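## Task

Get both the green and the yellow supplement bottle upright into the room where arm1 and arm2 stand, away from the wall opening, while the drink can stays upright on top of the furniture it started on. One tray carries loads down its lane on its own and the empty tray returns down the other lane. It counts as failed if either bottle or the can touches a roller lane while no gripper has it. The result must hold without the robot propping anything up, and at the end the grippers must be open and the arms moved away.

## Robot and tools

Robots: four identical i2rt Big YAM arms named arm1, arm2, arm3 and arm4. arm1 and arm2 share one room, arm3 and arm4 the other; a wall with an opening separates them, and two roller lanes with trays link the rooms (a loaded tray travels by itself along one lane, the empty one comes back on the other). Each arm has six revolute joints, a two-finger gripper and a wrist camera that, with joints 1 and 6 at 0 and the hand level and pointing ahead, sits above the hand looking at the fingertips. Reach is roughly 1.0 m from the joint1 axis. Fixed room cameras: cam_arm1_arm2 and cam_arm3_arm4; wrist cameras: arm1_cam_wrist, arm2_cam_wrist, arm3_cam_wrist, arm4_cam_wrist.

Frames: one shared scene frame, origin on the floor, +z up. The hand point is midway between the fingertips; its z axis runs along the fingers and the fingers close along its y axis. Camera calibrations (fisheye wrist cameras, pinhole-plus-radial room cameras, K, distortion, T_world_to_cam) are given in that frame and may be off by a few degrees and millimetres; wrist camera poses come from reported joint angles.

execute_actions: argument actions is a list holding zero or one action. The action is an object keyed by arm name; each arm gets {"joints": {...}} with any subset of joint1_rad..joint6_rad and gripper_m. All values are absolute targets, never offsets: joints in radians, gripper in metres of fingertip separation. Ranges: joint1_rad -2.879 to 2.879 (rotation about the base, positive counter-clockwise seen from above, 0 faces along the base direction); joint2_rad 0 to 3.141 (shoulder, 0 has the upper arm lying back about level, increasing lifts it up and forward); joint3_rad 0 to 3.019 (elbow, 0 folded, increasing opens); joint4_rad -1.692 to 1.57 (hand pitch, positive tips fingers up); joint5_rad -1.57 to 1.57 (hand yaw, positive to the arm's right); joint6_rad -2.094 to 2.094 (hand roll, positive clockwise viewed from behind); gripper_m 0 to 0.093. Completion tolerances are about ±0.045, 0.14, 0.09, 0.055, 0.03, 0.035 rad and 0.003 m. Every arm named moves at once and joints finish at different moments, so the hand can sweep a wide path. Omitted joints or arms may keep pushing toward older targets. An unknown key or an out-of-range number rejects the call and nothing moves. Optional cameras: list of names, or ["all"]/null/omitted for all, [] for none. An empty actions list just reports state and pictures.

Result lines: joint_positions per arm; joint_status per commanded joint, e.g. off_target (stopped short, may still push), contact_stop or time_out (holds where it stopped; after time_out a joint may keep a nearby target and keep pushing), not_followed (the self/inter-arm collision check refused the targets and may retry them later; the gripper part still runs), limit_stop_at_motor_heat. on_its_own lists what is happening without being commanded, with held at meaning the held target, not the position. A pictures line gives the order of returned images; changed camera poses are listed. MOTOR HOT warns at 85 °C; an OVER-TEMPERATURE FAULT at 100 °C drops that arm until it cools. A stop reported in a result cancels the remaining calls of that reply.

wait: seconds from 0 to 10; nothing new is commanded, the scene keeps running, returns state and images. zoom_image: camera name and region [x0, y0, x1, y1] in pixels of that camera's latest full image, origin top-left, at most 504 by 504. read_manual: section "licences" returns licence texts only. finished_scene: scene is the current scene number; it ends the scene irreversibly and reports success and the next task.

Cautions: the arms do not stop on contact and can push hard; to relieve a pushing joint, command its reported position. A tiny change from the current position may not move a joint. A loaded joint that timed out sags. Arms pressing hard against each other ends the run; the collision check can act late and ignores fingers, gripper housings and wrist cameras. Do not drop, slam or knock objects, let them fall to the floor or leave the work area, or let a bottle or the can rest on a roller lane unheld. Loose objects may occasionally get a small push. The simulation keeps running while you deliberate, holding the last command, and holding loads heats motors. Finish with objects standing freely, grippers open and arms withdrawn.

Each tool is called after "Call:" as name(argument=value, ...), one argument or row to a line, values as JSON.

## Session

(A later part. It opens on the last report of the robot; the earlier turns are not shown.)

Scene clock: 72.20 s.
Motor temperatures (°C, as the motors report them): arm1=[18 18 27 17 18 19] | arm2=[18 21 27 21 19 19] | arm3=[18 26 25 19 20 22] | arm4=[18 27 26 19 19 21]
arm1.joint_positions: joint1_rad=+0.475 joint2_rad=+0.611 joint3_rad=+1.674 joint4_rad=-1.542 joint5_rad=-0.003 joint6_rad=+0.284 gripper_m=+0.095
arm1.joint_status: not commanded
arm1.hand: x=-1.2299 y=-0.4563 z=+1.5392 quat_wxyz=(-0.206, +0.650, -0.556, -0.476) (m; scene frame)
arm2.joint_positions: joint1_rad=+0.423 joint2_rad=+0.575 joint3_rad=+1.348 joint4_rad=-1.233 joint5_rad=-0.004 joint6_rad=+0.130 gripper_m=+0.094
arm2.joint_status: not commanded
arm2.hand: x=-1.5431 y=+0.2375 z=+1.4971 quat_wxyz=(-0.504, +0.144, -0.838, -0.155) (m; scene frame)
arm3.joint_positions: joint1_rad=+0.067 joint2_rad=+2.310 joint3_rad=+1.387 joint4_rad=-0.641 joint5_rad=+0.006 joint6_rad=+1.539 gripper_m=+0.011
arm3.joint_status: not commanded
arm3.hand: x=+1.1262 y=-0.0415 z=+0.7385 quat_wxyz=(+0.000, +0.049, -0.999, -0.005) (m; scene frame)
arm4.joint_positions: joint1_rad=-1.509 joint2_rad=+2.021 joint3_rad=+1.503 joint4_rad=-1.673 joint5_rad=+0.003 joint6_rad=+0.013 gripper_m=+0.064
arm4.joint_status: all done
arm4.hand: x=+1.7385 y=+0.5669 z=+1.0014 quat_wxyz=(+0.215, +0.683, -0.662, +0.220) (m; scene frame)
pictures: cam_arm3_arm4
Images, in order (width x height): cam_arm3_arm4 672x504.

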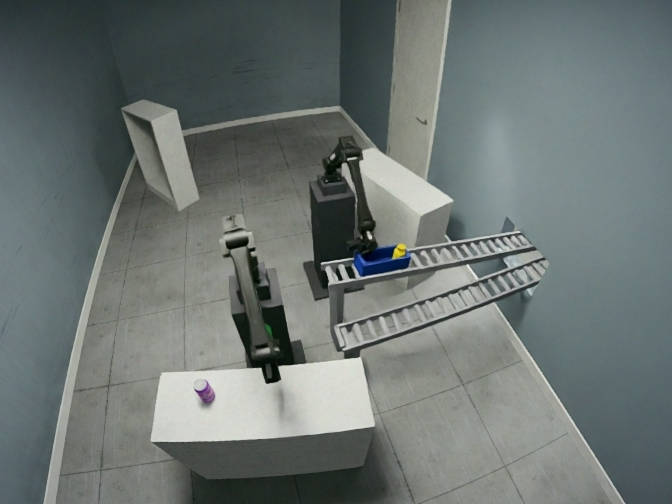

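Call:
execute_actions(
  actions=[
    {"arm4":{"joints":{"joint1_rad":-0.6}}},
  ],
  cameras=["cam_arm3_arm4"],
)

Call:
zoom_image(
  camera="cam_arm3_arm4",
  region=[220,200,420,380],
)

Scene clock: 74.07 s.
Motor temperatures (°C, as the motors report them): arm1=[18 18 27 17 18 19] | arm2=[18 21 27 21 19 19] | arm3=[18 26 25 19 20 22] | arm4=[18 27 25 19 19 21]
arm1.joint_positions: joint1_rad=+0.475 joint2_rad=+0.611 joint3_rad=+1.674 joint4_rad=-1.542 joint5_rad=-0.003 joint6_rad=+0.284 gripper_m=+0.095
arm1.joint_status: not commanded
arm1.hand: x=-1.2299 y=-0.4563 z=+1.5392 quat_wxyz=(-0.206, +0.650, -0.556, -0.476) (m; scene frame)
arm2.joint_positions: joint1_rad=+0.423 joint2_rad=+0.575 joint3_rad=+1.348 joint4_rad=-1.233 joint5_rad=-0.004 joint6_rad=+0.130 gripper_m=+0.094
arm2.joint_status: not commanded
arm2.hand: x=-1.5431 y=+0.2375 z=+1.4971 quat_wxyz=(-0.504, +0.144, -0.838, -0.155) (m; scene frame)
arm3.joint_positions: joint1_rad=+0.067 joint2_rad=+2.310 joint3_rad=+1.387 joint4_rad=-0.641 joint5_rad=+0.006 joint6_rad=+1.539 gripper_m=+0.011
arm3.joint_status: not commanded
arm3.hand: x=+1.1262 y=-0.0415 z=+0.7385 quat_wxyz=(+0.000, +0.049, -0.999, -0.005) (m; scene frame)
arm4.joint_positions: joint1_rad=-0.590 joint2_rad=+2.021 joint3_rad=+1.503 joint4_rad=-1.673 joint5_rad=-0.003 joint6_rad=+0.011 gripper_m=+0.064
arm4.joint_status: all done
arm4.hand: x=+1.3972 y=+0.3814 z=+1.0063 quat_wxyz=(+0.096, +0.908, -0.291, +0.287) (m; scene frame)
pictures: cam_arm3_arm4
Images, in order (width x height): cam_arm3_arm4 672x504.

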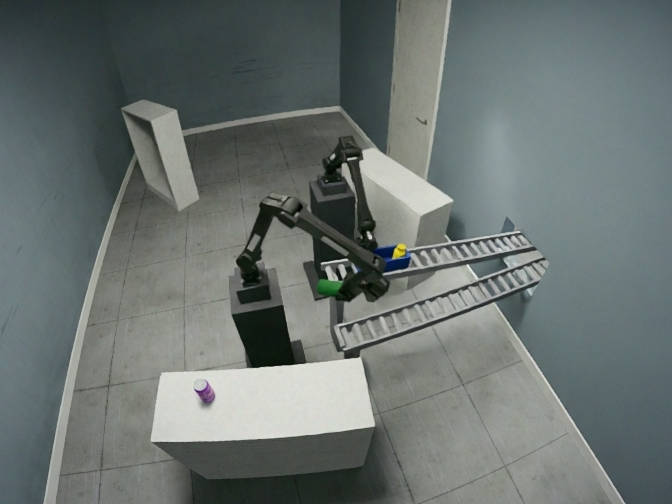

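Region (220, 200, 420, 380) of cam_arm3_arm4's 672x504 image, scaled by 2.520, with more detail than that image has; it fills the top 454 rows of this view, and the rest is white.

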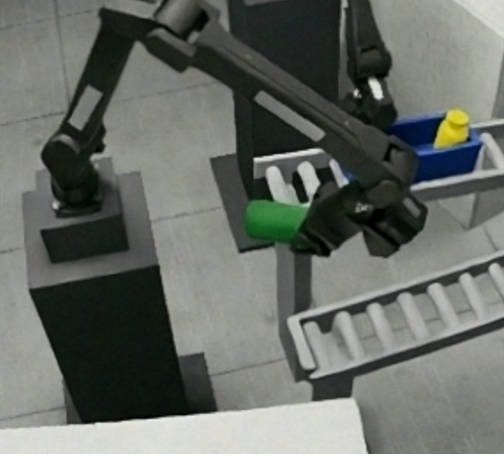

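Call:
execute_actions(
  actions=[
    {"arm4":{"joints":{"joint1_rad":-1.1,"joint2_rad":1.7,"joint3_rad":0.75,"joint4_rad":0.34}}},
  ],
  cameras=["cam_arm3_arm4"],
)

Call:
zoom_image(
  camera="cam_arm3_arm4",
  region=[200,220,420,440],
)

Scene clock: 76.73 s.
Motor temperatures (°C, as the motors report them): arm1=[18 18 27 17 18 19] | arm2=[18 21 27 21 19 19] | arm3=[18 26 25 19 20 22] | arm4=[18 27 25 19 19 21]
arm1.joint_positions: joint1_rad=+0.475 joint2_rad=+0.611 joint3_rad=+1.674 joint4_rad=-1.542 joint5_rad=-0.003 joint6_rad=+0.284 gripper_m=+0.095
arm1.joint_status: not commanded
arm1.hand: x=-1.2299 y=-0.4563 z=+1.5392 quat_wxyz=(-0.206, +0.650, -0.556, -0.476) (m; scene frame)
arm2.joint_positions: joint1_rad=+0.423 joint2_rad=+0.575 joint3_rad=+1.348 joint4_rad=-1.233 joint5_rad=-0.004 joint6_rad=+0.130 gripper_m=+0.094
arm2.joint_status: not commanded
arm2.hand: x=-1.5431 y=+0.2375 z=+1.4971 quat_wxyz=(-0.504, +0.144, -0.838, -0.155) (m; scene frame)
arm3.joint_positions: joint1_rad=+0.067 joint2_rad=+2.310 joint3_rad=+1.387 joint4_rad=-0.641 joint5_rad=+0.006 joint6_rad=+1.539 gripper_m=+0.011
arm3.joint_status: not commanded
arm3.hand: x=+1.1262 y=-0.0415 z=+0.7385 quat_wxyz=(+0.000, +0.049, -0.999, -0.005) (m; scene frame)
arm4.joint_positions: joint1_rad=-1.106 joint2_rad=+1.715 joint3_rad=+0.737 joint4_rad=+0.315 joint5_rad=+0.003 joint6_rad=+0.011 gripper_m=+0.064
arm4.joint_status: all done
arm4.hand: x=+1.5193 y=+0.6280 z=+0.9774 quat_wxyz=(-0.228, +0.755, -0.488, -0.374) (m; scene frame)
pictures: cam_arm3_arm4
Images, in order (width x height): cam_arm3_arm4 672x504.

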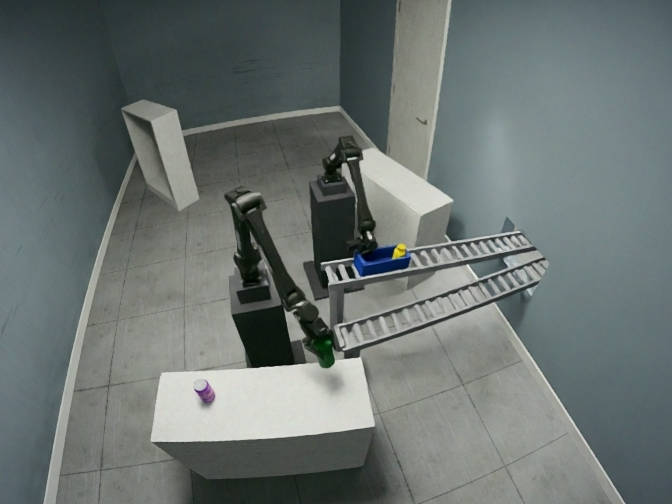

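Region (200, 220, 420, 440) of cam_arm3_arm4's 672x504 image, scaled by 2.291, with more detail than that image has.

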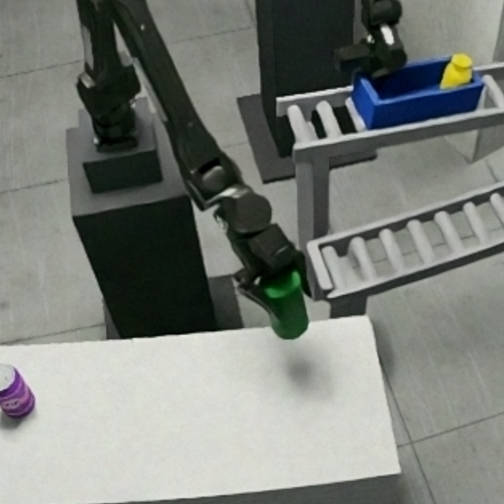

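Roughly vertical. Set it down at j1 −1.4.

Call:
execute_actions(
  actions=[
    {"arm4":{"joints":{"joint1_rad":-1.4,"joint2_rad":1.85,"joint3_rad":0.8,"joint4_rad":0.44}}},
  ],
  cameras=[],
)

Call:
execute_actions(
  actions=[
    {"arm4":{"joints":{"joint2_rad":2.08,"joint3_rad":0.82,"joint4_rad":0.66}}},
  ],
  cameras=["cam_arm3_arm4"],
)

Call:
zoom_image(
  camera="cam_arm3_arm4",
  region=[200,260,400,460],
)

Scene clock: 78.40 s.
Motor temperatures (°C, as the motors report them): arm1=[18 18 27 17 18 19] | arm2=[18 21 27 21 19 19] | arm3=[18 26 25 19 20 22] | arm4=[18 26 25 19 19 21]
arm1.joint_positions: joint1_rad=+0.475 joint2_rad=+0.611 joint3_rad=+1.674 joint4_rad=-1.542 joint5_rad=-0.003 joint6_rad=+0.284 gripper_m=+0.095
arm1.joint_status: not commanded
arm1.hand: x=-1.2299 y=-0.4563 z=+1.5392 quat_wxyz=(-0.206, +0.650, -0.556, -0.476) (m; scene frame)
arm2.joint_positions: joint1_rad=+0.423 joint2_rad=+0.575 joint3_rad=+1.348 joint4_rad=-1.233 joint5_rad=-0.004 joint6_rad=+0.130 gripper_m=+0.094
arm2.joint_status: not commanded
arm2.hand: x=-1.5431 y=+0.2375 z=+1.4971 quat_wxyz=(-0.504, +0.144, -0.838, -0.155) (m; scene frame)
arm3.joint_positions: joint1_rad=+0.067 joint2_rad=+2.310 joint3_rad=+1.387 joint4_rad=-0.641 joint5_rad=+0.006 joint6_rad=+1.539 gripper_m=+0.011
arm3.joint_status: not commanded
arm3.hand: x=+1.1262 y=-0.0415 z=+0.7385 quat_wxyz=(+0.000, +0.049, -0.999, -0.005) (m; scene frame)
arm4.joint_positions: joint1_rad=-1.410 joint2_rad=+1.868 joint3_rad=+0.771 joint4_rad=+0.420 joint5_rad=+0.003 joint6_rad=+0.011 gripper_m=+0.064
arm4.joint_status: all done
arm4.hand: x=+1.6770 y=+0.6884 z=+0.9271 quat_wxyz=(-0.277, +0.676, -0.599, -0.329) (m; scene frame)
pictures: none
No camera images: the call's "cameras" was empty. Leave "cameras" out to get every camera's image.

Scene clock: 79.33 s.
Motor temperatures (°C, as the motors report them): arm1=[18 18 27 17 18 19] | arm2=[18 21 27 21 19 19] | arm3=[18 26 25 19 20 22] | arm4=[18 26 25 19 19 21]
arm1.joint_positions: joint1_rad=+0.475 joint2_rad=+0.611 joint3_rad=+1.674 joint4_rad=-1.542 joint5_rad=-0.003 joint6_rad=+0.284 gripper_m=+0.095
arm1.joint_status: not commanded
arm1.hand: x=-1.2299 y=-0.4563 z=+1.5392 quat_wxyz=(-0.206, +0.650, -0.556, -0.476) (m; scene frame)
arm2.joint_positions: joint1_rad=+0.423 joint2_rad=+0.575 joint3_rad=+1.348 joint4_rad=-1.233 joint5_rad=-0.004 joint6_rad=+0.130 gripper_m=+0.094
arm2.joint_status: not commanded
arm2.hand: x=-1.5431 y=+0.2375 z=+1.4971 quat_wxyz=(-0.504, +0.144, -0.838, -0.155) (m; scene frame)
arm3.joint_positions: joint1_rad=+0.067 joint2_rad=+2.310 joint3_rad=+1.387 joint4_rad=-0.641 joint5_rad=+0.006 joint6_rad=+1.539 gripper_m=+0.011
arm3.joint_status: not commanded
arm3.hand: x=+1.1262 y=-0.0415 z=+0.7385 quat_wxyz=(+0.000, +0.049, -0.999, -0.005) (m; scene frame)
arm4.joint_positions: joint1_rad=-1.410 joint2_rad=+2.092 joint3_rad=+0.798 joint4_rad=+0.639 joint5_rad=+0.002 joint6_rad=+0.010 gripper_m=+0.064
arm4.joint_status: all done
arm4.hand: x=+1.6754 y=+0.6930 z=+0.8563 quat_wxyz=(-0.284, +0.672, -0.595, -0.336) (m; scene frame)
pictures: cam_arm3_arm4
Images, in order (width x height): cam_arm3_arm4 672x504.

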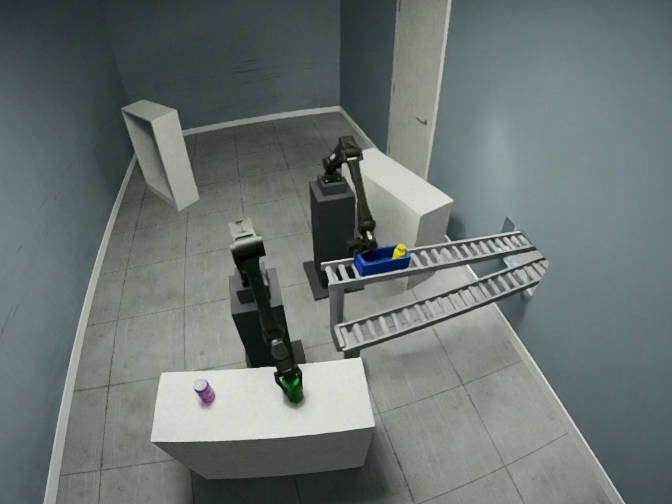

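Region (200, 260, 400, 460) of cam_arm3_arm4's 672x504 image, scaled by 2.520, with more detail than that image has.

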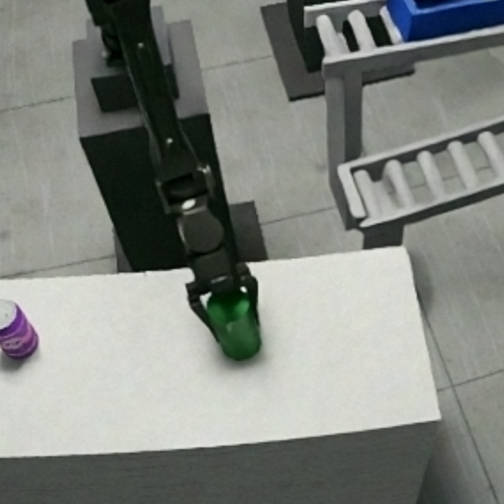

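Release, raise, go top-down above.

Call:
execute_actions(
  actions=[
    {"arm4":{"joints":{"gripper_m":0.09}}},
  ],
  cameras=[],
)

Call:
execute_actions(
  actions=[
    {"arm4":{"joints":{"joint2_rad":1.6,"joint3_rad":0.8,"joint4_rad":0.2}}},
  ],
  cameras=[],
)

Call:
execute_actions(
  actions=[
    {"arm4":{"joints":{"joint2_rad":1.95,"joint3_rad":1.46,"joint4_rad":-1.07}}},
  ],
  cameras=["arm4_cam_wrist"],
)

Scene clock: 80.37 s.
Motor temperatures (°C, as the motors report them): arm1=[18 18 27 17 18 19] | arm2=[18 21 27 21 19 19] | arm3=[18 26 25 19 20 22] | arm4=[18 26 25 19 19 21]
arm1.joint_positions: joint1_rad=+0.475 joint2_rad=+0.611 joint3_rad=+1.674 joint4_rad=-1.542 joint5_rad=-0.003 joint6_rad=+0.284 gripper_m=+0.095
arm1.joint_status: not commanded
arm1.hand: x=-1.2299 y=-0.4563 z=+1.5392 quat_wxyz=(-0.206, +0.650, -0.556, -0.476) (m; scene frame)
arm2.joint_positions: joint1_rad=+0.423 joint2_rad=+0.575 joint3_rad=+1.348 joint4_rad=-1.233 joint5_rad=-0.004 joint6_rad=+0.130 gripper_m=+0.094
arm2.joint_status: not commanded
arm2.hand: x=-1.5431 y=+0.2375 z=+1.4971 quat_wxyz=(-0.504, +0.144, -0.838, -0.155) (m; scene frame)
arm3.joint_positions: joint1_rad=+0.067 joint2_rad=+2.310 joint3_rad=+1.387 joint4_rad=-0.641 joint5_rad=+0.006 joint6_rad=+1.539 gripper_m=+0.011
arm3.joint_status: not commanded
arm3.hand: x=+1.1262 y=-0.0415 z=+0.7385 quat_wxyz=(+0.000, +0.049, -0.999, -0.005) (m; scene frame)
arm4.joint_positions: joint1_rad=-1.410 joint2_rad=+2.092 joint3_rad=+0.798 joint4_rad=+0.645 joint5_rad=+0.002 joint6_rad=+0.010 gripper_m=+0.090
arm4.joint_status: all done
arm4.hand: x=+1.6753 y=+0.6940 z=+0.8577 quat_wxyz=(-0.286, +0.671, -0.594, -0.338) (m; scene frame)
pictures: none
No camera images: the call's "cameras" was empty. Leave "cameras" out to get every camera's image.

Scene clock: 81.63 s.
Motor temperatures (°C, as the motors report them): arm1=[18 18 27 17 18 19] | arm2=[18 21 27 21 19 19] | arm3=[18 26 25 19 20 22] | arm4=[18 26 25 19 19 21]
arm1.joint_positions: joint1_rad=+0.475 joint2_rad=+0.611 joint3_rad=+1.674 joint4_rad=-1.542 joint5_rad=-0.003 joint6_rad=+0.284 gripper_m=+0.095
arm1.joint_status: not commanded
arm1.hand: x=-1.2299 y=-0.4563 z=+1.5392 quat_wxyz=(-0.206, +0.650, -0.556, -0.476) (m; scene frame)
arm2.joint_positions: joint1_rad=+0.423 joint2_rad=+0.575 joint3_rad=+1.348 joint4_rad=-1.233 joint5_rad=-0.004 joint6_rad=+0.130 gripper_m=+0.094
arm2.joint_status: not commanded
arm2.hand: x=-1.5431 y=+0.2375 z=+1.4971 quat_wxyz=(-0.504, +0.144, -0.838, -0.155) (m; scene frame)
arm3.joint_positions: joint1_rad=+0.067 joint2_rad=+2.310 joint3_rad=+1.387 joint4_rad=-0.641 joint5_rad=+0.006 joint6_rad=+1.539 gripper_m=+0.011
arm3.joint_status: not commanded
arm3.hand: x=+1.1262 y=-0.0415 z=+0.7385 quat_wxyz=(+0.000, +0.049, -0.999, -0.005) (m; scene frame)
arm4.joint_positions: joint1_rad=-1.410 joint2_rad=+1.587 joint3_rad=+0.798 joint4_rad=+0.207 joint5_rad=+0.002 joint6_rad=+0.010 gripper_m=+0.090
arm4.joint_status: all done
arm4.hand: x=+1.6773 y=+0.6959 z=+1.0502 quat_wxyz=(-0.305, +0.660, -0.584, -0.361) (m; scene frame)
pictures: none
No camera images: the call's "cameras" was empty. Leave "cameras" out to get every camera's image.

Scene clock: 83.33 s.
Motor temperatures (°C, as the motors report them): arm1=[18 18 27 17 18 19] | arm2=[18 21 27 21 19 19] | arm3=[18 26 25 19 20 22] | arm4=[18 26 25 19 19 21]
arm1.joint_positions: joint1_rad=+0.475 joint2_rad=+0.611 joint3_rad=+1.674 joint4_rad=-1.542 joint5_rad=-0.003 joint6_rad=+0.284 gripper_m=+0.095
arm1.joint_status: not commanded
arm1.hand: x=-1.2299 y=-0.4563 z=+1.5392 quat_wxyz=(-0.206, +0.650, -0.556, -0.476) (m; scene frame)
arm2.joint_positions: joint1_rad=+0.423 joint2_rad=+0.575 joint3_rad=+1.348 joint4_rad=-1.233 joint5_rad=-0.004 joint6_rad=+0.130 gripper_m=+0.094
arm2.joint_status: not commanded
arm2.hand: x=-1.5431 y=+0.2375 z=+1.4971 quat_wxyz=(-0.504, +0.144, -0.838, -0.155) (m; scene frame)
arm3.joint_positions: joint1_rad=+0.067 joint2_rad=+2.310 joint3_rad=+1.387 joint4_rad=-0.641 joint5_rad=+0.006 joint6_rad=+1.539 gripper_m=+0.011
arm3.joint_status: not commanded
arm3.hand: x=+1.1262 y=-0.0415 z=+0.7385 quat_wxyz=(+0.000, +0.049, -0.999, -0.005) (m; scene frame)
arm4.joint_positions: joint1_rad=-1.410 joint2_rad=+1.949 joint3_rad=+1.429 joint4_rad=-1.063 joint5_rad=+0.002 joint6_rad=+0.010 gripper_m=+0.090
arm4.joint_status: all done
arm4.hand: x=+1.6789 y=+0.6781 z=+0.9699 quat_wxyz=(+0.009, +0.751, -0.660, +0.004) (m; scene frame)
pictures: arm4_cam_wrist
camera_calibration (this result's frames):
arm4_cam_wrist: T_world_to_cam=[[0.991013, 0.133368, -0.01028, -1.74513], [0.112123, -0.786314, 0.607568, -0.241798], [0.072947, -0.603261, -0.794201, 1.18437], [0, 0, 0, 1]] pos_world=[1.67017, 0.757102, 1.0696]
Images, in order (width x height): arm4_cam_wrist 504x504.

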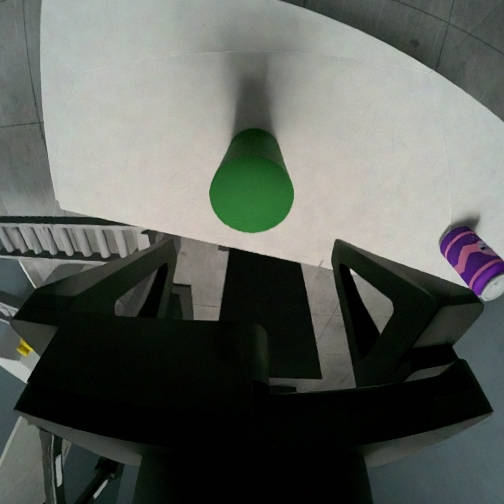

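Call:
execute_actions(
  actions=[
    {"arm4":{"joints":{"joint2_rad":2.165,"joint3_rad":1.43,"joint4_rad":-0.82}}},
  ],
  cameras=[],
)

Call:
execute_actions(
  actions=[
    {"arm4":{"joints":{"gripper_m":0.04}}},
  ],
  cameras=[],
)

Call:
execute_actions(
  actions=[
    {"arm4":{"joints":{"joint2_rad":1.9,"joint3_rad":1.75,"joint4_rad":-1.4}}},
  ],
  cameras=[],
)

Call:
execute_actions(
  actions=[
    {"arm4":{"joints":{"joint1_rad":0.2,"joint2_rad":2.3,"joint3_rad":2.35,"joint4_rad":-1.58,"joint6_rad":0.17}}},
  ],
  cameras=[],
)

Call:
execute_actions(
  actions=[
    {"arm4":{"joints":{"joint2_rad":2.45,"joint3_rad":2.31,"joint4_rad":-1.41}}},
  ],
  cameras=["arm4_cam_wrist"],
)

Scene clock: 85.57 s.
Motor temperatures (°C, as the motors report them): arm1=[18 18 27 17 18 19] | arm2=[18 21 27 21 19 19] | arm3=[18 26 25 19 20 22] | arm4=[18 26 25 19 19 21]
arm1.joint_positions: joint1_rad=+0.475 joint2_rad=+0.611 joint3_rad=+1.674 joint4_rad=-1.542 joint5_rad=-0.003 joint6_rad=+0.284 gripper_m=+0.095
arm1.joint_status: not commanded
arm1.hand: x=-1.2299 y=-0.4563 z=+1.5392 quat_wxyz=(-0.206, +0.650, -0.556, -0.476) (m; scene frame)
arm2.joint_positions: joint1_rad=+0.423 joint2_rad=+0.575 joint3_rad=+1.348 joint4_rad=-1.233 joint5_rad=-0.004 joint6_rad=+0.130 gripper_m=+0.094
arm2.joint_status: not commanded
arm2.hand: x=-1.5431 y=+0.2375 z=+1.4971 quat_wxyz=(-0.504, +0.144, -0.838, -0.155) (m; scene frame)
arm3.joint_positions: joint1_rad=+0.067 joint2_rad=+2.310 joint3_rad=+1.387 joint4_rad=-0.641 joint5_rad=+0.006 joint6_rad=+1.539 gripper_m=+0.011
arm3.joint_status: not commanded
arm3.hand: x=+1.1262 y=-0.0415 z=+0.7385 quat_wxyz=(+0.000, +0.049, -0.999, -0.005) (m; scene frame)
arm4.joint_positions: joint1_rad=-1.410 joint2_rad=+2.176 joint3_rad=+1.419 joint4_rad=-0.828 joint5_rad=+0.002 joint6_rad=+0.010 gripper_m=+0.090
arm4.joint_status: all done
arm4.hand: x=+1.6755 y=+0.6915 z=+0.8437 quat_wxyz=(+0.010, +0.751, -0.660, +0.004) (m; scene frame)
pictures: none
No camera images: the call's "cameras" was empty. Leave "cameras" out to get every camera's image.

Scene clock: 86.17 s.
Motor temperatures (°C, as the motors report them): arm1=[18 18 27 17 18 19] | arm2=[18 21 27 21 19 19] | arm3=[18 26 25 19 20 22] | arm4=[18 26 25 19 19 21]
arm1.joint_positions: joint1_rad=+0.475 joint2_rad=+0.611 joint3_rad=+1.674 joint4_rad=-1.542 joint5_rad=-0.003 joint6_rad=+0.284 gripper_m=+0.095
arm1.joint_status: not commanded
arm1.hand: x=-1.2299 y=-0.4563 z=+1.5392 quat_wxyz=(-0.206, +0.650, -0.556, -0.476) (m; scene frame)
arm2.joint_positions: joint1_rad=+0.423 joint2_rad=+0.575 joint3_rad=+1.348 joint4_rad=-1.233 joint5_rad=-0.004 joint6_rad=+0.130 gripper_m=+0.094
arm2.joint_status: not commanded
arm2.hand: x=-1.5431 y=+0.2375 z=+1.4971 quat_wxyz=(-0.504, +0.144, -0.838, -0.155) (m; scene frame)
arm3.joint_positions: joint1_rad=+0.067 joint2_rad=+2.310 joint3_rad=+1.387 joint4_rad=-0.641 joint5_rad=+0.006 joint6_rad=+1.539 gripper_m=+0.011
arm3.joint_status: not commanded
arm3.hand: x=+1.1262 y=-0.0415 z=+0.7385 quat_wxyz=(+0.000, +0.049, -0.999, -0.005) (m; scene frame)
arm4.joint_positions: joint1_rad=-1.410 joint2_rad=+2.176 joint3_rad=+1.419 joint4_rad=-0.828 joint5_rad=+0.001 joint6_rad=+0.009 gripper_m=+0.065
arm4.joint_status: gripper_m off_target (ended at +0.065, target +0.040)
arm4.hand: x=+1.6753 y=+0.6916 z=+0.8437 quat_wxyz=(+0.010, +0.751, -0.660, +0.003) (m; scene frame)
pictures: none
No camera images: the call's "cameras" was empty. Leave "cameras" out to get every camera's image.

Scene clock: 87.67 s.
Motor temperatures (°C, as the motors report them): arm1=[18 18 27 17 18 19] | arm2=[18 21 27 21 19 19] | arm3=[18 26 25 19 20 22] | arm4=[18 26 25 19 19 21]
arm1.joint_positions: joint1_rad=+0.475 joint2_rad=+0.611 joint3_rad=+1.674 joint4_rad=-1.542 joint5_rad=-0.003 joint6_rad=+0.284 gripper_m=+0.095
arm1.joint_status: not commanded
arm1.hand: x=-1.2299 y=-0.4563 z=+1.5392 quat_wxyz=(-0.206, +0.650, -0.556, -0.476) (m; scene frame)
arm2.joint_positions: joint1_rad=+0.423 joint2_rad=+0.575 joint3_rad=+1.348 joint4_rad=-1.233 joint5_rad=-0.004 joint6_rad=+0.130 gripper_m=+0.094
arm2.joint_status: not commanded
arm2.hand: x=-1.5431 y=+0.2375 z=+1.4971 quat_wxyz=(-0.504, +0.144, -0.838, -0.155) (m; scene frame)
arm3.joint_positions: joint1_rad=+0.067 joint2_rad=+2.310 joint3_rad=+1.387 joint4_rad=-0.641 joint5_rad=+0.006 joint6_rad=+1.539 gripper_m=+0.011
arm3.joint_status: not commanded
arm3.hand: x=+1.1262 y=-0.0415 z=+0.7385 quat_wxyz=(+0.000, +0.049, -0.999, -0.005) (m; scene frame)
arm4.joint_positions: joint1_rad=-1.410 joint2_rad=+1.919 joint3_rad=+1.738 joint4_rad=-1.393 joint5_rad=+0.001 joint6_rad=+0.009 gripper_m=+0.065
arm4.joint_status: all done
arm4.hand: x=+1.6750 y=+0.7154 z=+1.0972 quat_wxyz=(+0.006, +0.751, -0.660, -0.001) (m; scene frame)
pictures: none
No camera images: the call's "cameras" was empty. Leave "cameras" out to get every camera's image.

Scene clock: 89.70 s.
Motor temperatures (°C, as the motors report them): arm1=[18 18 27 17 18 19] | arm2=[18 21 27 21 19 19] | arm3=[18 26 25 19 20 22] | arm4=[18 26 25 19 19 21]
arm1.joint_positions: joint1_rad=+0.475 joint2_rad=+0.611 joint3_rad=+1.674 joint4_rad=-1.542 joint5_rad=-0.003 joint6_rad=+0.284 gripper_m=+0.095
arm1.joint_status: not commanded
arm1.hand: x=-1.2299 y=-0.4563 z=+1.5392 quat_wxyz=(-0.206, +0.650, -0.556, -0.476) (m; scene frame)
arm2.joint_positions: joint1_rad=+0.423 joint2_rad=+0.575 joint3_rad=+1.348 joint4_rad=-1.233 joint5_rad=-0.004 joint6_rad=+0.130 gripper_m=+0.094
arm2.joint_status: not commanded
arm2.hand: x=-1.5431 y=+0.2375 z=+1.4971 quat_wxyz=(-0.504, +0.144, -0.838, -0.155) (m; scene frame)
arm3.joint_positions: joint1_rad=+0.062 joint2_rad=+2.312 joint3_rad=+1.387 joint4_rad=-0.640 joint5_rad=+0.003 joint6_rad=+1.540 gripper_m=+0.011
arm3.joint_status: not commanded
arm3.hand: x=+1.1285 y=-0.0417 z=+0.7374 quat_wxyz=(+0.001, +0.046, -0.999, -0.005) (m; scene frame)
arm4.joint_positions: joint1_rad=+0.205 joint2_rad=+2.327 joint3_rad=+2.313 joint4_rad=-1.572 joint5_rad=+0.003 joint6_rad=+0.157 gripper_m=+0.065
arm4.joint_status: all done
arm4.hand: x=+1.0578 y=+0.0025 z=+1.0677 quat_wxyz=(+0.001, +1.000, +0.013, +0.002) (m; scene frame)
pictures: none
No camera images: the call's "cameras" was empty. Leave "cameras" out to get every camera's image.

Scene clock: 90.90 s.
Motor temperatures (°C, as the motors report them): arm1=[18 18 27 17 18 19] | arm2=[18 21 27 21 19 19] | arm3=[18 26 25 19 20 22] | arm4=[18 26 25 19 19 21]
arm1.joint_positions: joint1_rad=+0.475 joint2_rad=+0.611 joint3_rad=+1.674 joint4_rad=-1.542 joint5_rad=-0.003 joint6_rad=+0.284 gripper_m=+0.095
arm1.joint_status: not commanded
arm1.hand: x=-1.2299 y=-0.4563 z=+1.5392 quat_wxyz=(-0.206, +0.650, -0.556, -0.476) (m; scene frame)
arm2.joint_positions: joint1_rad=+0.423 joint2_rad=+0.575 joint3_rad=+1.348 joint4_rad=-1.233 joint5_rad=-0.004 joint6_rad=+0.130 gripper_m=+0.094
arm2.joint_status: not commanded
arm2.hand: x=-1.5431 y=+0.2375 z=+1.4971 quat_wxyz=(-0.504, +0.144, -0.838, -0.155) (m; scene frame)
arm3.joint_positions: joint1_rad=+0.062 joint2_rad=+2.312 joint3_rad=+1.387 joint4_rad=-0.640 joint5_rad=+0.003 joint6_rad=+1.540 gripper_m=+0.011
arm3.joint_status: not commanded
arm3.hand: x=+1.1285 y=-0.0417 z=+0.7374 quat_wxyz=(+0.001, +0.046, -0.999, -0.005) (m; scene frame)
arm4.joint_positions: joint1_rad=+0.205 joint2_rad=+2.481 joint3_rad=+2.291 joint4_rad=-1.417 joint5_rad=+0.003 joint6_rad=+0.157 gripper_m=+0.065
arm4.joint_status: all done
arm4.hand: x=+1.0374 y=-0.0018 z=+0.9510 quat_wxyz=(-0.001, +1.000, +0.013, +0.012) (m; scene frame)
pictures: arm4_cam_wrist
camera_calibration (this result's frames):
arm4_cam_wrist: T_world_to_cam=[[-0.0310078, 0.999519, 0.000995275, 0.0321293], [0.789732, 0.0238893, 0.612986, -1.39966], [0.612667, 0.0197933, -0.790093, 0.243393], [0, 0, 0, 1]] pos_world=[0.957233, -0.0034946, 1.05024]
Images, in order (width x height): arm4_cam_wrist 504x504.

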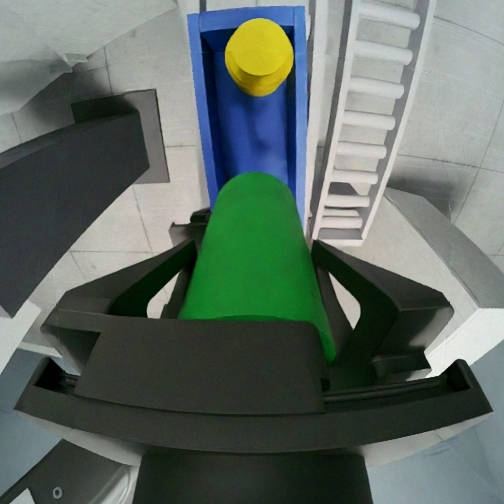

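Yellow is at ~0.93; use the proven x≈1.0 poses.

Call:
execute_actions(
  actions=[
    {"arm4":{"joints":{"joint1_rad":0.195,"joint2_rad":2.6,"joint3_rad":2.52,"joint4_rad":-1.47}}},
  ],
  cameras=[],
)

Call:
execute_actions(
  actions=[
    {"arm4":{"joints":{"joint2_rad":2.745,"joint3_rad":2.5,"joint4_rad":-1.29}}},
  ],
  cameras=["cam_arm3_arm4"],
)

Scene clock: 92.53 s.
Motor temperatures (°C, as the motors report them): arm1=[18 18 27 17 18 19] | arm2=[18 21 27 21 19 19] | arm3=[18 26 25 19 20 22] | arm4=[18 27 26 19 19 21]
arm1.joint_positions: joint1_rad=+0.475 joint2_rad=+0.611 joint3_rad=+1.674 joint4_rad=-1.542 joint5_rad=-0.003 joint6_rad=+0.284 gripper_m=+0.095
arm1.joint_status: not commanded
arm1.hand: x=-1.2299 y=-0.4563 z=+1.5392 quat_wxyz=(-0.206, +0.650, -0.556, -0.476) (m; scene frame)
arm2.joint_positions: joint1_rad=+0.423 joint2_rad=+0.575 joint3_rad=+1.348 joint4_rad=-1.233 joint5_rad=-0.004 joint6_rad=+0.130 gripper_m=+0.094
arm2.joint_status: not commanded
arm2.hand: x=-1.5431 y=+0.2375 z=+1.4971 quat_wxyz=(-0.504, +0.144, -0.838, -0.155) (m; scene frame)
arm3.joint_positions: joint1_rad=+0.062 joint2_rad=+2.312 joint3_rad=+1.387 joint4_rad=-0.640 joint5_rad=+0.003 joint6_rad=+1.540 gripper_m=+0.011
arm3.joint_status: not commanded
arm3.hand: x=+1.1285 y=-0.0417 z=+0.7374 quat_wxyz=(+0.001, +0.046, -0.999, -0.005) (m; scene frame)
arm4.joint_positions: joint1_rad=+0.205 joint2_rad=+2.611 joint3_rad=+2.462 joint4_rad=-1.462 joint5_rad=+0.003 joint6_rad=+0.157 gripper_m=+0.065
arm4.joint_status: all done
arm4.hand: x=+1.0157 y=-0.0060 z=+0.9210 quat_wxyz=(-0.002, +1.000, +0.013, +0.015) (m; scene frame)
pictures: none
No camera images: the call's "cameras" was empty. Leave "cameras" out to get every camera's image.

Scene clock: 93.77 s.
Motor temperatures (°C, as the motors report them): arm1=[18 18 27 17 18 19] | arm2=[18 21 27 21 19 19] | arm3=[18 26 25 19 20 22] | arm4=[18 27 26 19 19 21]
arm1.joint_positions: joint1_rad=+0.475 joint2_rad=+0.611 joint3_rad=+1.674 joint4_rad=-1.542 joint5_rad=-0.003 joint6_rad=+0.284 gripper_m=+0.095
arm1.joint_status: not commanded
arm1.hand: x=-1.2299 y=-0.4563 z=+1.5392 quat_wxyz=(-0.206, +0.650, -0.556, -0.476) (m; scene frame)
arm2.joint_positions: joint1_rad=+0.423 joint2_rad=+0.575 joint3_rad=+1.348 joint4_rad=-1.233 joint5_rad=-0.004 joint6_rad=+0.130 gripper_m=+0.094
arm2.joint_status: not commanded
arm2.hand: x=-1.5431 y=+0.2375 z=+1.4971 quat_wxyz=(-0.504, +0.144, -0.838, -0.155) (m; scene frame)
arm3.joint_positions: joint1_rad=+0.062 joint2_rad=+2.312 joint3_rad=+1.387 joint4_rad=-0.640 joint5_rad=+0.003 joint6_rad=+1.540 gripper_m=+0.011
arm3.joint_status: not commanded
arm3.hand: x=+1.1285 y=-0.0417 z=+0.7374 quat_wxyz=(+0.001, +0.046, -0.999, -0.005) (m; scene frame)
arm4.joint_positions: joint1_rad=+0.205 joint2_rad=+2.777 joint3_rad=+2.465 joint4_rad=-1.296 joint5_rad=+0.003 joint6_rad=+0.157 gripper_m=+0.065
arm4.joint_status: all done
arm4.hand: x=+1.0107 y=-0.0074 z=+0.7995 quat_wxyz=(-0.001, +1.000, +0.013, +0.013) (m; scene frame)
pictures: cam_arm3_arm4
Images, in order (width x height): cam_arm3_arm4 672x504.

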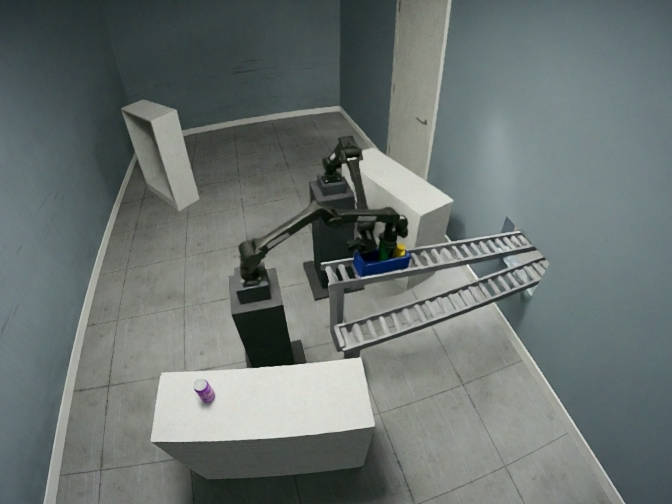

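Call:
execute_actions(
  actions=[
    {"arm4":{"joints":{"gripper_m":0.09}}},
  ],
  cameras=[],
)

Call:
execute_actions(
  actions=[
    {"arm4":{"joints":{"joint2_rad":2.4,"joint3_rad":2.5,"joint4_rad":-1.6}}},
  ],
  cameras=[],
)

Call:
execute_actions(
  actions=[
    {"arm4":{"joints":{"joint1_rad":-0.8,"joint2_rad":1.8,"joint3_rad":1.8}},"arm3":{"joints":{"gripper_m":0.05}}},
  ],
  cameras=[],
)

Call:
execute_actions(
  actions=[
    {"arm3":{"joints":{"joint2_rad":1.95,"joint3_rad":1.35,"joint4_rad":-0.98}}},
  ],
  cameras=["cam_arm3_arm4"],
)

Call:
wait(
  seconds=10,
)

Call:
wait(
  seconds=8,
)

Scene clock: 95.33 s.
Motor temperatures (°C, as the motors report them): arm1=[18 18 27 17 18 19] | arm2=[18 21 27 21 19 19] | arm3=[18 26 25 19 20 22] | arm4=[18 27 26 19 19 21]
arm1.joint_positions: joint1_rad=+0.475 joint2_rad=+0.611 joint3_rad=+1.674 joint4_rad=-1.542 joint5_rad=-0.003 joint6_rad=+0.284 gripper_m=+0.095
arm1.joint_status: not commanded
arm1.hand: x=-1.2299 y=-0.4563 z=+1.5392 quat_wxyz=(-0.206, +0.650, -0.556, -0.476) (m; scene frame)
arm2.joint_positions: joint1_rad=+0.423 joint2_rad=+0.575 joint3_rad=+1.348 joint4_rad=-1.233 joint5_rad=-0.004 joint6_rad=+0.130 gripper_m=+0.094
arm2.joint_status: not commanded
arm2.hand: x=-1.5431 y=+0.2375 z=+1.4971 quat_wxyz=(-0.504, +0.144, -0.838, -0.155) (m; scene frame)
arm3.joint_positions: joint1_rad=+0.062 joint2_rad=+2.313 joint3_rad=+1.387 joint4_rad=-0.640 joint5_rad=+0.001 joint6_rad=+1.540 gripper_m=+0.011
arm3.joint_status: not commanded
arm3.hand: x=+1.1281 y=-0.0419 z=+0.7370 quat_wxyz=(+0.002, +0.046, -0.999, -0.004) (m; scene frame)
arm4.joint_positions: joint1_rad=+0.205 joint2_rad=+2.758 joint3_rad=+2.465 joint4_rad=-1.296 joint5_rad=+0.003 joint6_rad=+0.158 gripper_m=+0.090
arm4.joint_status: all done
arm4.hand: x=+1.0055 y=-0.0083 z=+0.8136 quat_wxyz=(+0.000, +1.000, +0.013, +0.003) (m; scene frame)
pictures: none
No camera images: the call's "cameras" was empty. Leave "cameras" out to get every camera's image.

Scene clock: 96.97 s.
Motor temperatures (°C, as the motors report them): arm1=[18 18 27 17 18 19] | arm2=[18 21 27 21 19 19] | arm3=[18 26 25 19 20 22] | arm4=[18 27 26 19 19 21]
arm1.joint_positions: joint1_rad=+0.475 joint2_rad=+0.611 joint3_rad=+1.674 joint4_rad=-1.542 joint5_rad=-0.003 joint6_rad=+0.284 gripper_m=+0.095
arm1.joint_status: not commanded
arm1.hand: x=-1.2299 y=-0.4563 z=+1.5392 quat_wxyz=(-0.206, +0.650, -0.556, -0.476) (m; scene frame)
arm2.joint_positions: joint1_rad=+0.423 joint2_rad=+0.575 joint3_rad=+1.348 joint4_rad=-1.233 joint5_rad=-0.004 joint6_rad=+0.130 gripper_m=+0.094
arm2.joint_status: not commanded
arm2.hand: x=-1.5431 y=+0.2375 z=+1.4971 quat_wxyz=(-0.504, +0.144, -0.838, -0.155) (m; scene frame)
arm3.joint_positions: joint1_rad=+0.062 joint2_rad=+2.313 joint3_rad=+1.387 joint4_rad=-0.640 joint5_rad=+0.001 joint6_rad=+1.540 gripper_m=+0.011
arm3.joint_status: not commanded
arm3.hand: x=+1.1281 y=-0.0419 z=+0.7370 quat_wxyz=(+0.002, +0.046, -0.999, -0.004) (m; scene frame)
arm4.joint_positions: joint1_rad=+0.205 joint2_rad=+2.404 joint3_rad=+2.497 joint4_rad=-1.594 joint5_rad=+0.003 joint6_rad=+0.158 gripper_m=+0.090
arm4.joint_status: all done
arm4.hand: x=+1.0224 y=-0.0040 z=+1.0856 quat_wxyz=(+0.008, +0.999, +0.012, -0.041) (m; scene frame)
pictures: none
No camera images: the call's "cameras" was empty. Leave "cameras" out to get every camera's image.

Scene clock: 98.43 s.
Motor temperatures (°C, as the motors report them): arm1=[18 18 27 17 18 19] | arm2=[18 21 27 21 19 19] | arm3=[18 26 25 19 20 22] | arm4=[18 27 26 19 19 21]
arm1.joint_positions: joint1_rad=+0.475 joint2_rad=+0.611 joint3_rad=+1.674 joint4_rad=-1.542 joint5_rad=-0.003 joint6_rad=+0.284 gripper_m=+0.095
arm1.joint_status: not commanded
arm1.hand: x=-1.2299 y=-0.4563 z=+1.5392 quat_wxyz=(-0.206, +0.650, -0.556, -0.476) (m; scene frame)
arm2.joint_positions: joint1_rad=+0.423 joint2_rad=+0.575 joint3_rad=+1.348 joint4_rad=-1.233 joint5_rad=-0.004 joint6_rad=+0.130 gripper_m=+0.094
arm2.joint_status: not commanded
arm2.hand: x=-1.5431 y=+0.2375 z=+1.4971 quat_wxyz=(-0.504, +0.144, -0.838, -0.155) (m; scene frame)
arm3.joint_positions: joint1_rad=+0.067 joint2_rad=+2.313 joint3_rad=+1.387 joint4_rad=-0.640 joint5_rad=-0.001 joint6_rad=+1.515 gripper_m=+0.050
arm3.joint_status: all done
arm3.hand: x=+1.1249 y=-0.0421 z=+0.7370 quat_wxyz=(+0.003, +0.061, -0.998, -0.004) (m; scene frame)
arm4.joint_positions: joint1_rad=-0.791 joint2_rad=+1.792 joint3_rad=+1.801 joint4_rad=-1.595 joint5_rad=+0.003 joint6_rad=+0.161 gripper_m=+0.090
arm4.joint_status: all done
arm4.hand: x=+1.3801 y=+0.5316 z=+1.1954 quat_wxyz=(+0.006, +0.884, -0.468, +0.004) (m; scene frame)
pictures: none
No camera images: the call's "cameras" was empty. Leave "cameras" out to get every camera's image.

Scene clock: 99.77 s.
Motor temperatures (°C, as the motors report them): arm1=[18 18 27 17 18 19] | arm2=[18 21 27 21 19 19] | arm3=[18 26 25 19 20 22] | arm4=[18 27 26 19 19 21]
arm1.joint_positions: joint1_rad=+0.475 joint2_rad=+0.611 joint3_rad=+1.674 joint4_rad=-1.542 joint5_rad=-0.003 joint6_rad=+0.284 gripper_m=+0.095
arm1.joint_status: not commanded
arm1.hand: x=-1.2299 y=-0.4563 z=+1.5392 quat_wxyz=(-0.206, +0.650, -0.556, -0.476) (m; scene frame)
arm2.joint_positions: joint1_rad=+0.423 joint2_rad=+0.575 joint3_rad=+1.348 joint4_rad=-1.233 joint5_rad=-0.004 joint6_rad=+0.130 gripper_m=+0.094
arm2.joint_status: not commanded
arm2.hand: x=-1.5431 y=+0.2375 z=+1.4971 quat_wxyz=(-0.504, +0.144, -0.838, -0.155) (m; scene frame)
arm3.joint_positions: joint1_rad=+0.068 joint2_rad=+1.943 joint3_rad=+1.340 joint4_rad=-0.964 joint5_rad=-0.001 joint6_rad=+1.513 gripper_m=+0.050
arm3.joint_status: all done
arm3.hand: x=+1.1267 y=-0.0629 z=+0.9203 quat_wxyz=(+0.003, +0.063, -0.998, -0.004) (m; scene frame)
arm4.joint_positions: joint1_rad=-0.791 joint2_rad=+1.792 joint3_rad=+1.801 joint4_rad=-1.595 joint5_rad=+0.003 joint6_rad=+0.161 gripper_m=+0.090
arm4.joint_status: not commanded
arm4.hand: x=+1.3801 y=+0.5316 z=+1.1954 quat_wxyz=(+0.006, +0.884, -0.468, +0.004) (m; scene frame)
pictures: cam_arm3_arm4
Images, in order (width x height): cam_arm3_arm4 672x504.

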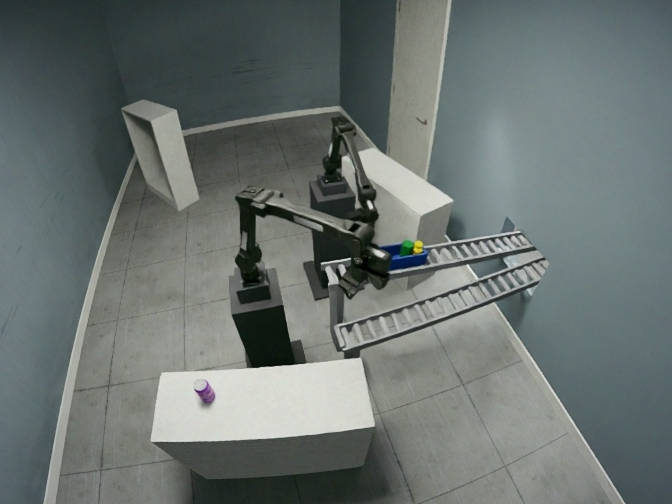

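Scene clock: 109.77 s.
Motor temperatures (°C, as the motors report them): arm1=[18 18 27 17 18 19] | arm2=[18 21 27 21 19 19] | arm3=[18 26 25 19 20 22] | arm4=[18 26 25 19 19 21]
arm1.joint_positions: joint1_rad=+0.475 joint2_rad=+0.611 joint3_rad=+1.674 joint4_rad=-1.542 joint5_rad=-0.003 joint6_rad=+0.284 gripper_m=+0.095
arm1.joint_status: not commanded
arm1.hand: x=-1.2299 y=-0.4563 z=+1.5392 quat_wxyz=(-0.206, +0.650, -0.556, -0.476) (m; scene frame)
arm2.joint_positions: joint1_rad=+0.423 joint2_rad=+0.575 joint3_rad=+1.348 joint4_rad=-1.233 joint5_rad=-0.004 joint6_rad=+0.130 gripper_m=+0.094
arm2.joint_status: not commanded
arm2.hand: x=-1.5431 y=+0.2375 z=+1.4971 quat_wxyz=(-0.504, +0.144, -0.838, -0.155) (m; scene frame)
arm3.joint_positions: joint1_rad=+0.068 joint2_rad=+1.943 joint3_rad=+1.340 joint4_rad=-0.964 joint5_rad=-0.001 joint6_rad=+1.513 gripper_m=+0.050
arm3.joint_status: all done
arm3.hand: x=+1.1267 y=-0.0629 z=+0.9203 quat_wxyz=(+0.003, +0.063, -0.998, -0.004) (m; scene frame)
arm4.joint_positions: joint1_rad=-0.791 joint2_rad=+1.792 joint3_rad=+1.801 joint4_rad=-1.595 joint5_rad=+0.003 joint6_rad=+0.161 gripper_m=+0.090
arm4.joint_status: not commanded
arm4.hand: x=+1.3801 y=+0.5316 z=+1.1954 quat_wxyz=(+0.006, +0.884, -0.468, +0.004) (m; scene frame)
wait: 10.00 s; at rest by 0.27 s
pictures: arm1_cam_wrist, arm2_cam_wrist, arm3_cam_wrist, arm4_cam_wrist, cam_arm1_arm2, cam_arm3_arm4
camera_calibration (this result's frames):
arm1_cam_wrist: T_world_to_cam=[[0.913698, 0.309563, -0.263301, 1.67339], [0.184157, -0.892943, -0.410778, 0.455559], [-0.362274, 0.326838, -0.872889, 1.1705], [0, 0, 0, 1]] pos_world=[-1.18883, -0.493796, 1.64946]
arm2_cam_wrist: T_world_to_cam=[[0.39522, -0.910034, -0.125054, 1.01439], [-0.839825, -0.302815, -0.450553, -0.550961], [0.37215, 0.283091, -0.883948, 1.95566], [0, 0, 0, 1]] pos_world=[-1.59142, 0.202656, 1.60732]
arm3_cam_wrist: T_world_to_cam=[[0.132017, -0.991184, -0.0112619, -0.202573], [-0.788574, -0.111901, 0.604672, 0.327047], [-0.600601, -0.070946, -0.796395, 1.52797], [0, 0, 0, 1]] pos_world=[1.20235, -0.0557867, 1.01683]
arm4_cam_wrist: T_world_to_cam=[[0.824665, 0.565561, -0.00824803, -1.42979], [0.45461, -0.654067, 0.604588, -0.999921], [0.336537, -0.502333, -0.796496, 0.88221], [0, 0, 0, 1]] pos_world=[1.33678, 0.597783, 1.29542]
Images, in order (width x height): arm1_cam_wrist 504x504, arm2_cam_wrist 504x504, arm3_cam_wrist 504x504, arm4_cam_wrist 504x504, cam_arm1_arm2 672x504, cam_arm3_arm4 672x504.

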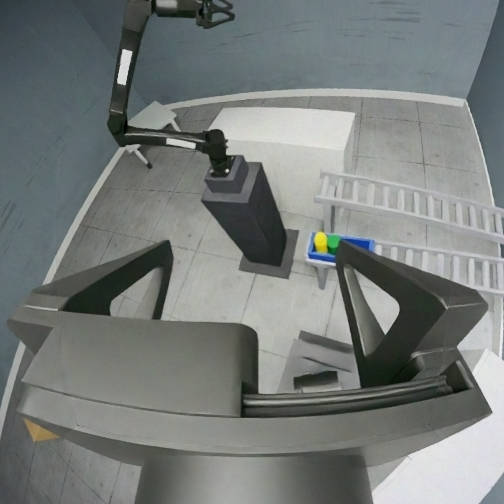

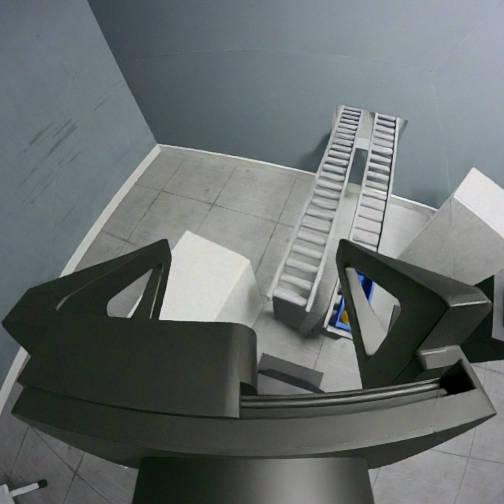

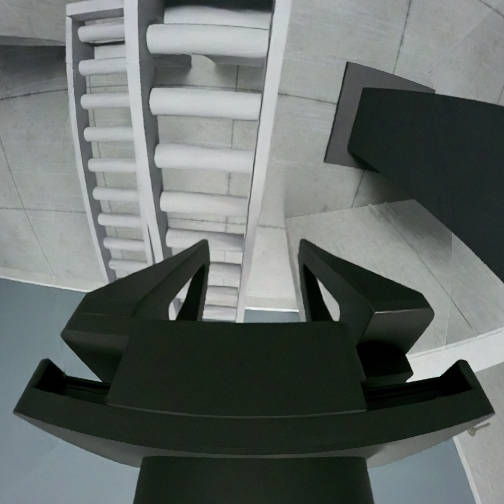

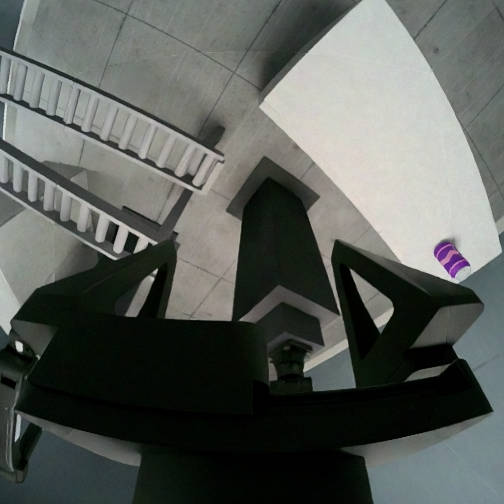

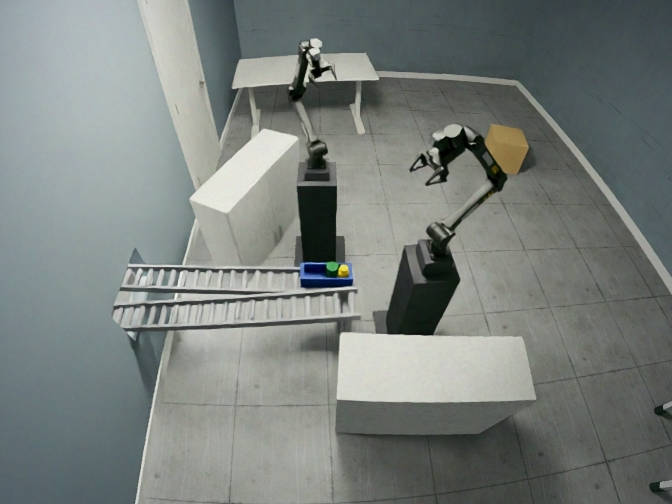

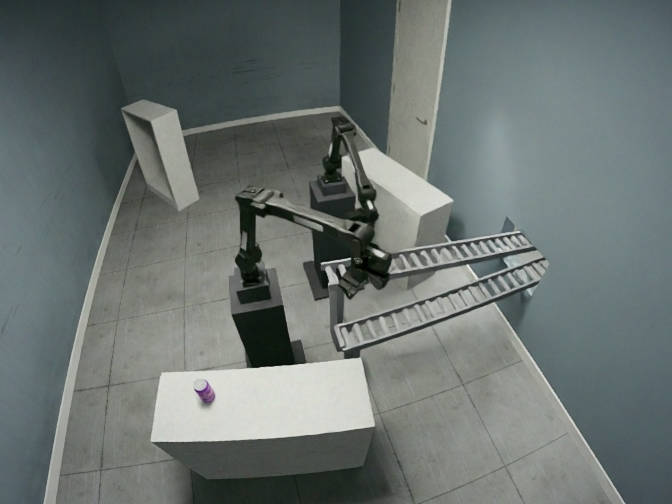

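Scene clock: 117.77 s.
Motor temperatures (°C, as the motors report them): arm1=[18 18 27 17 18 19] | arm2=[18 21 28 21 19 19] | arm3=[18 26 26 19 20 22] | arm4=[18 26 25 19 19 21]
arm1.joint_positions: joint1_rad=+0.475 joint2_rad=+0.611 joint3_rad=+1.674 joint4_rad=-1.542 joint5_rad=-0.003 joint6_rad=+0.284 gripper_m=+0.095
arm1.joint_status: not commanded
arm1.hand: x=-1.2299 y=-0.4563 z=+1.5392 quat_wxyz=(-0.206, +0.650, -0.556, -0.476) (m; scene frame)
arm2.joint_positions: joint1_rad=+0.423 joint2_rad=+0.575 joint3_rad=+1.348 joint4_rad=-1.233 joint5_rad=-0.004 joint6_rad=+0.130 gripper_m=+0.094
arm2.joint_status: not commanded
arm2.hand: x=-1.5431 y=+0.2375 z=+1.4971 quat_wxyz=(-0.504, +0.144, -0.838, -0.155) (m; scene frame)
arm3.joint_positions: joint1_rad=+0.068 joint2_rad=+1.943 joint3_rad=+1.340 joint4_rad=-0.964 joint5_rad=-0.001 joint6_rad=+1.513 gripper_m=+0.050
arm3.joint_status: all done
arm3.hand: x=+1.1267 y=-0.0629 z=+0.9203 quat_wxyz=(+0.003, +0.063, -0.998, -0.004) (m; scene frame)
arm4.joint_positions: joint1_rad=-0.791 joint2_rad=+1.792 joint3_rad=+1.801 joint4_rad=-1.595 joint5_rad=+0.003 joint6_rad=+0.161 gripper_m=+0.090
arm4.joint_status: not commanded
arm4.hand: x=+1.3801 y=+0.5316 z=+1.1954 quat_wxyz=(+0.006, +0.884, -0.468, +0.004) (m; scene frame)
wait: 8.00 s; at rest by 0.27 s
pictures: arm1_cam_wrist, arm2_cam_wrist, arm3_cam_wrist, arm4_cam_wrist, cam_arm1_arm2, cam_arm3_arm4
camera_calibration (this result's frames):
arm1_cam_wrist: T_world_to_cam=[[0.913698, 0.309563, -0.263301, 1.67339], [0.184157, -0.892943, -0.410778, 0.455559], [-0.362274, 0.326838, -0.872889, 1.1705], [0, 0, 0, 1]] pos_world=[-1.18883, -0.493796, 1.64946]
arm2_cam_wrist: T_world_to_cam=[[0.39522, -0.910034, -0.125054, 1.01439], [-0.839825, -0.302815, -0.450553, -0.550961], [0.37215, 0.283091, -0.883948, 1.95566], [0, 0, 0, 1]] pos_world=[-1.59142, 0.202656, 1.60732]
arm3_cam_wrist: T_world_to_cam=[[0.132017, -0.991184, -0.0112619, -0.202573], [-0.788574, -0.111901, 0.604672, 0.327047], [-0.600601, -0.070946, -0.796395, 1.52797], [0, 0, 0, 1]] pos_world=[1.20235, -0.0557867, 1.01683]
arm4_cam_wrist: T_world_to_cam=[[0.824665, 0.565561, -0.00824803, -1.42979], [0.45461, -0.654067, 0.604588, -0.999921], [0.336537, -0.502333, -0.796496, 0.88221], [0, 0, 0, 1]] pos_world=[1.33678, 0.597783, 1.29542]
Images, in order (width x height): arm1_cam_wrist 504x504, arm2_cam_wrist 504x504, arm3_cam_wrist 504x504, arm4_cam_wrist 504x504, cam_arm1_arm2 672x504, cam_arm3_arm4 672x504.

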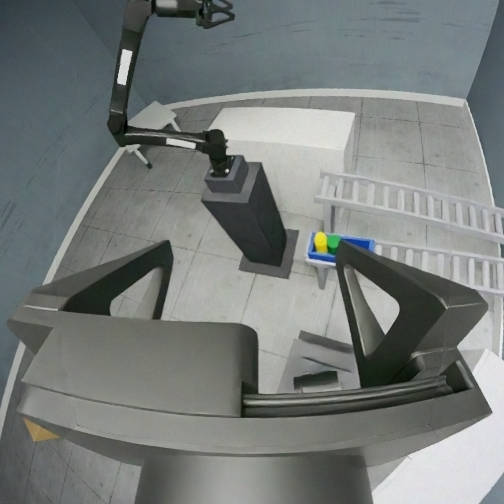

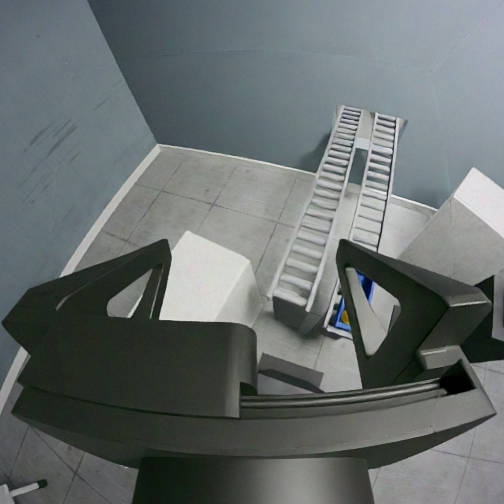

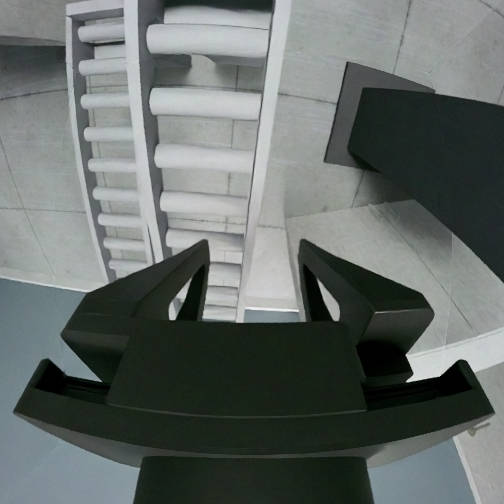

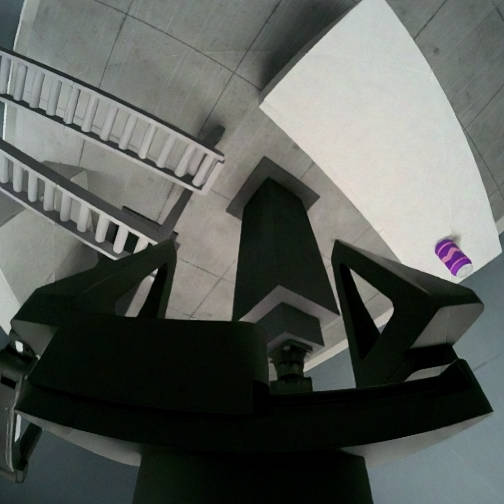

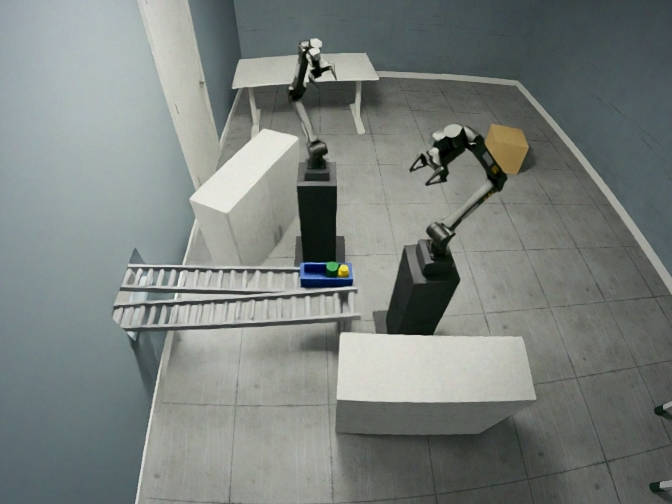

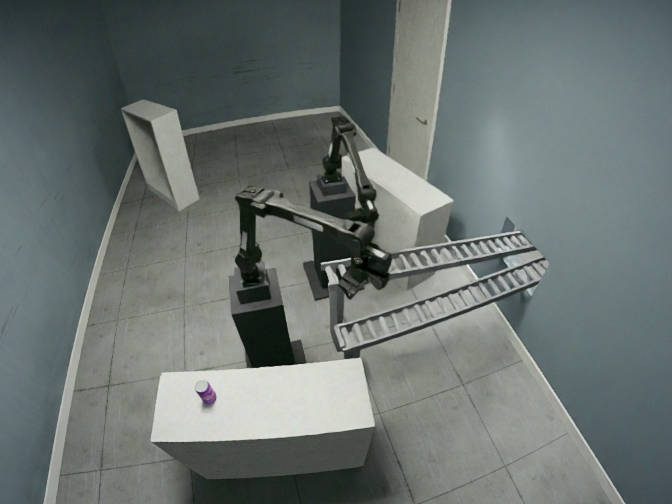

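Call:
finished_scene(
  scene=2,
)

The scene is finished: the task was done.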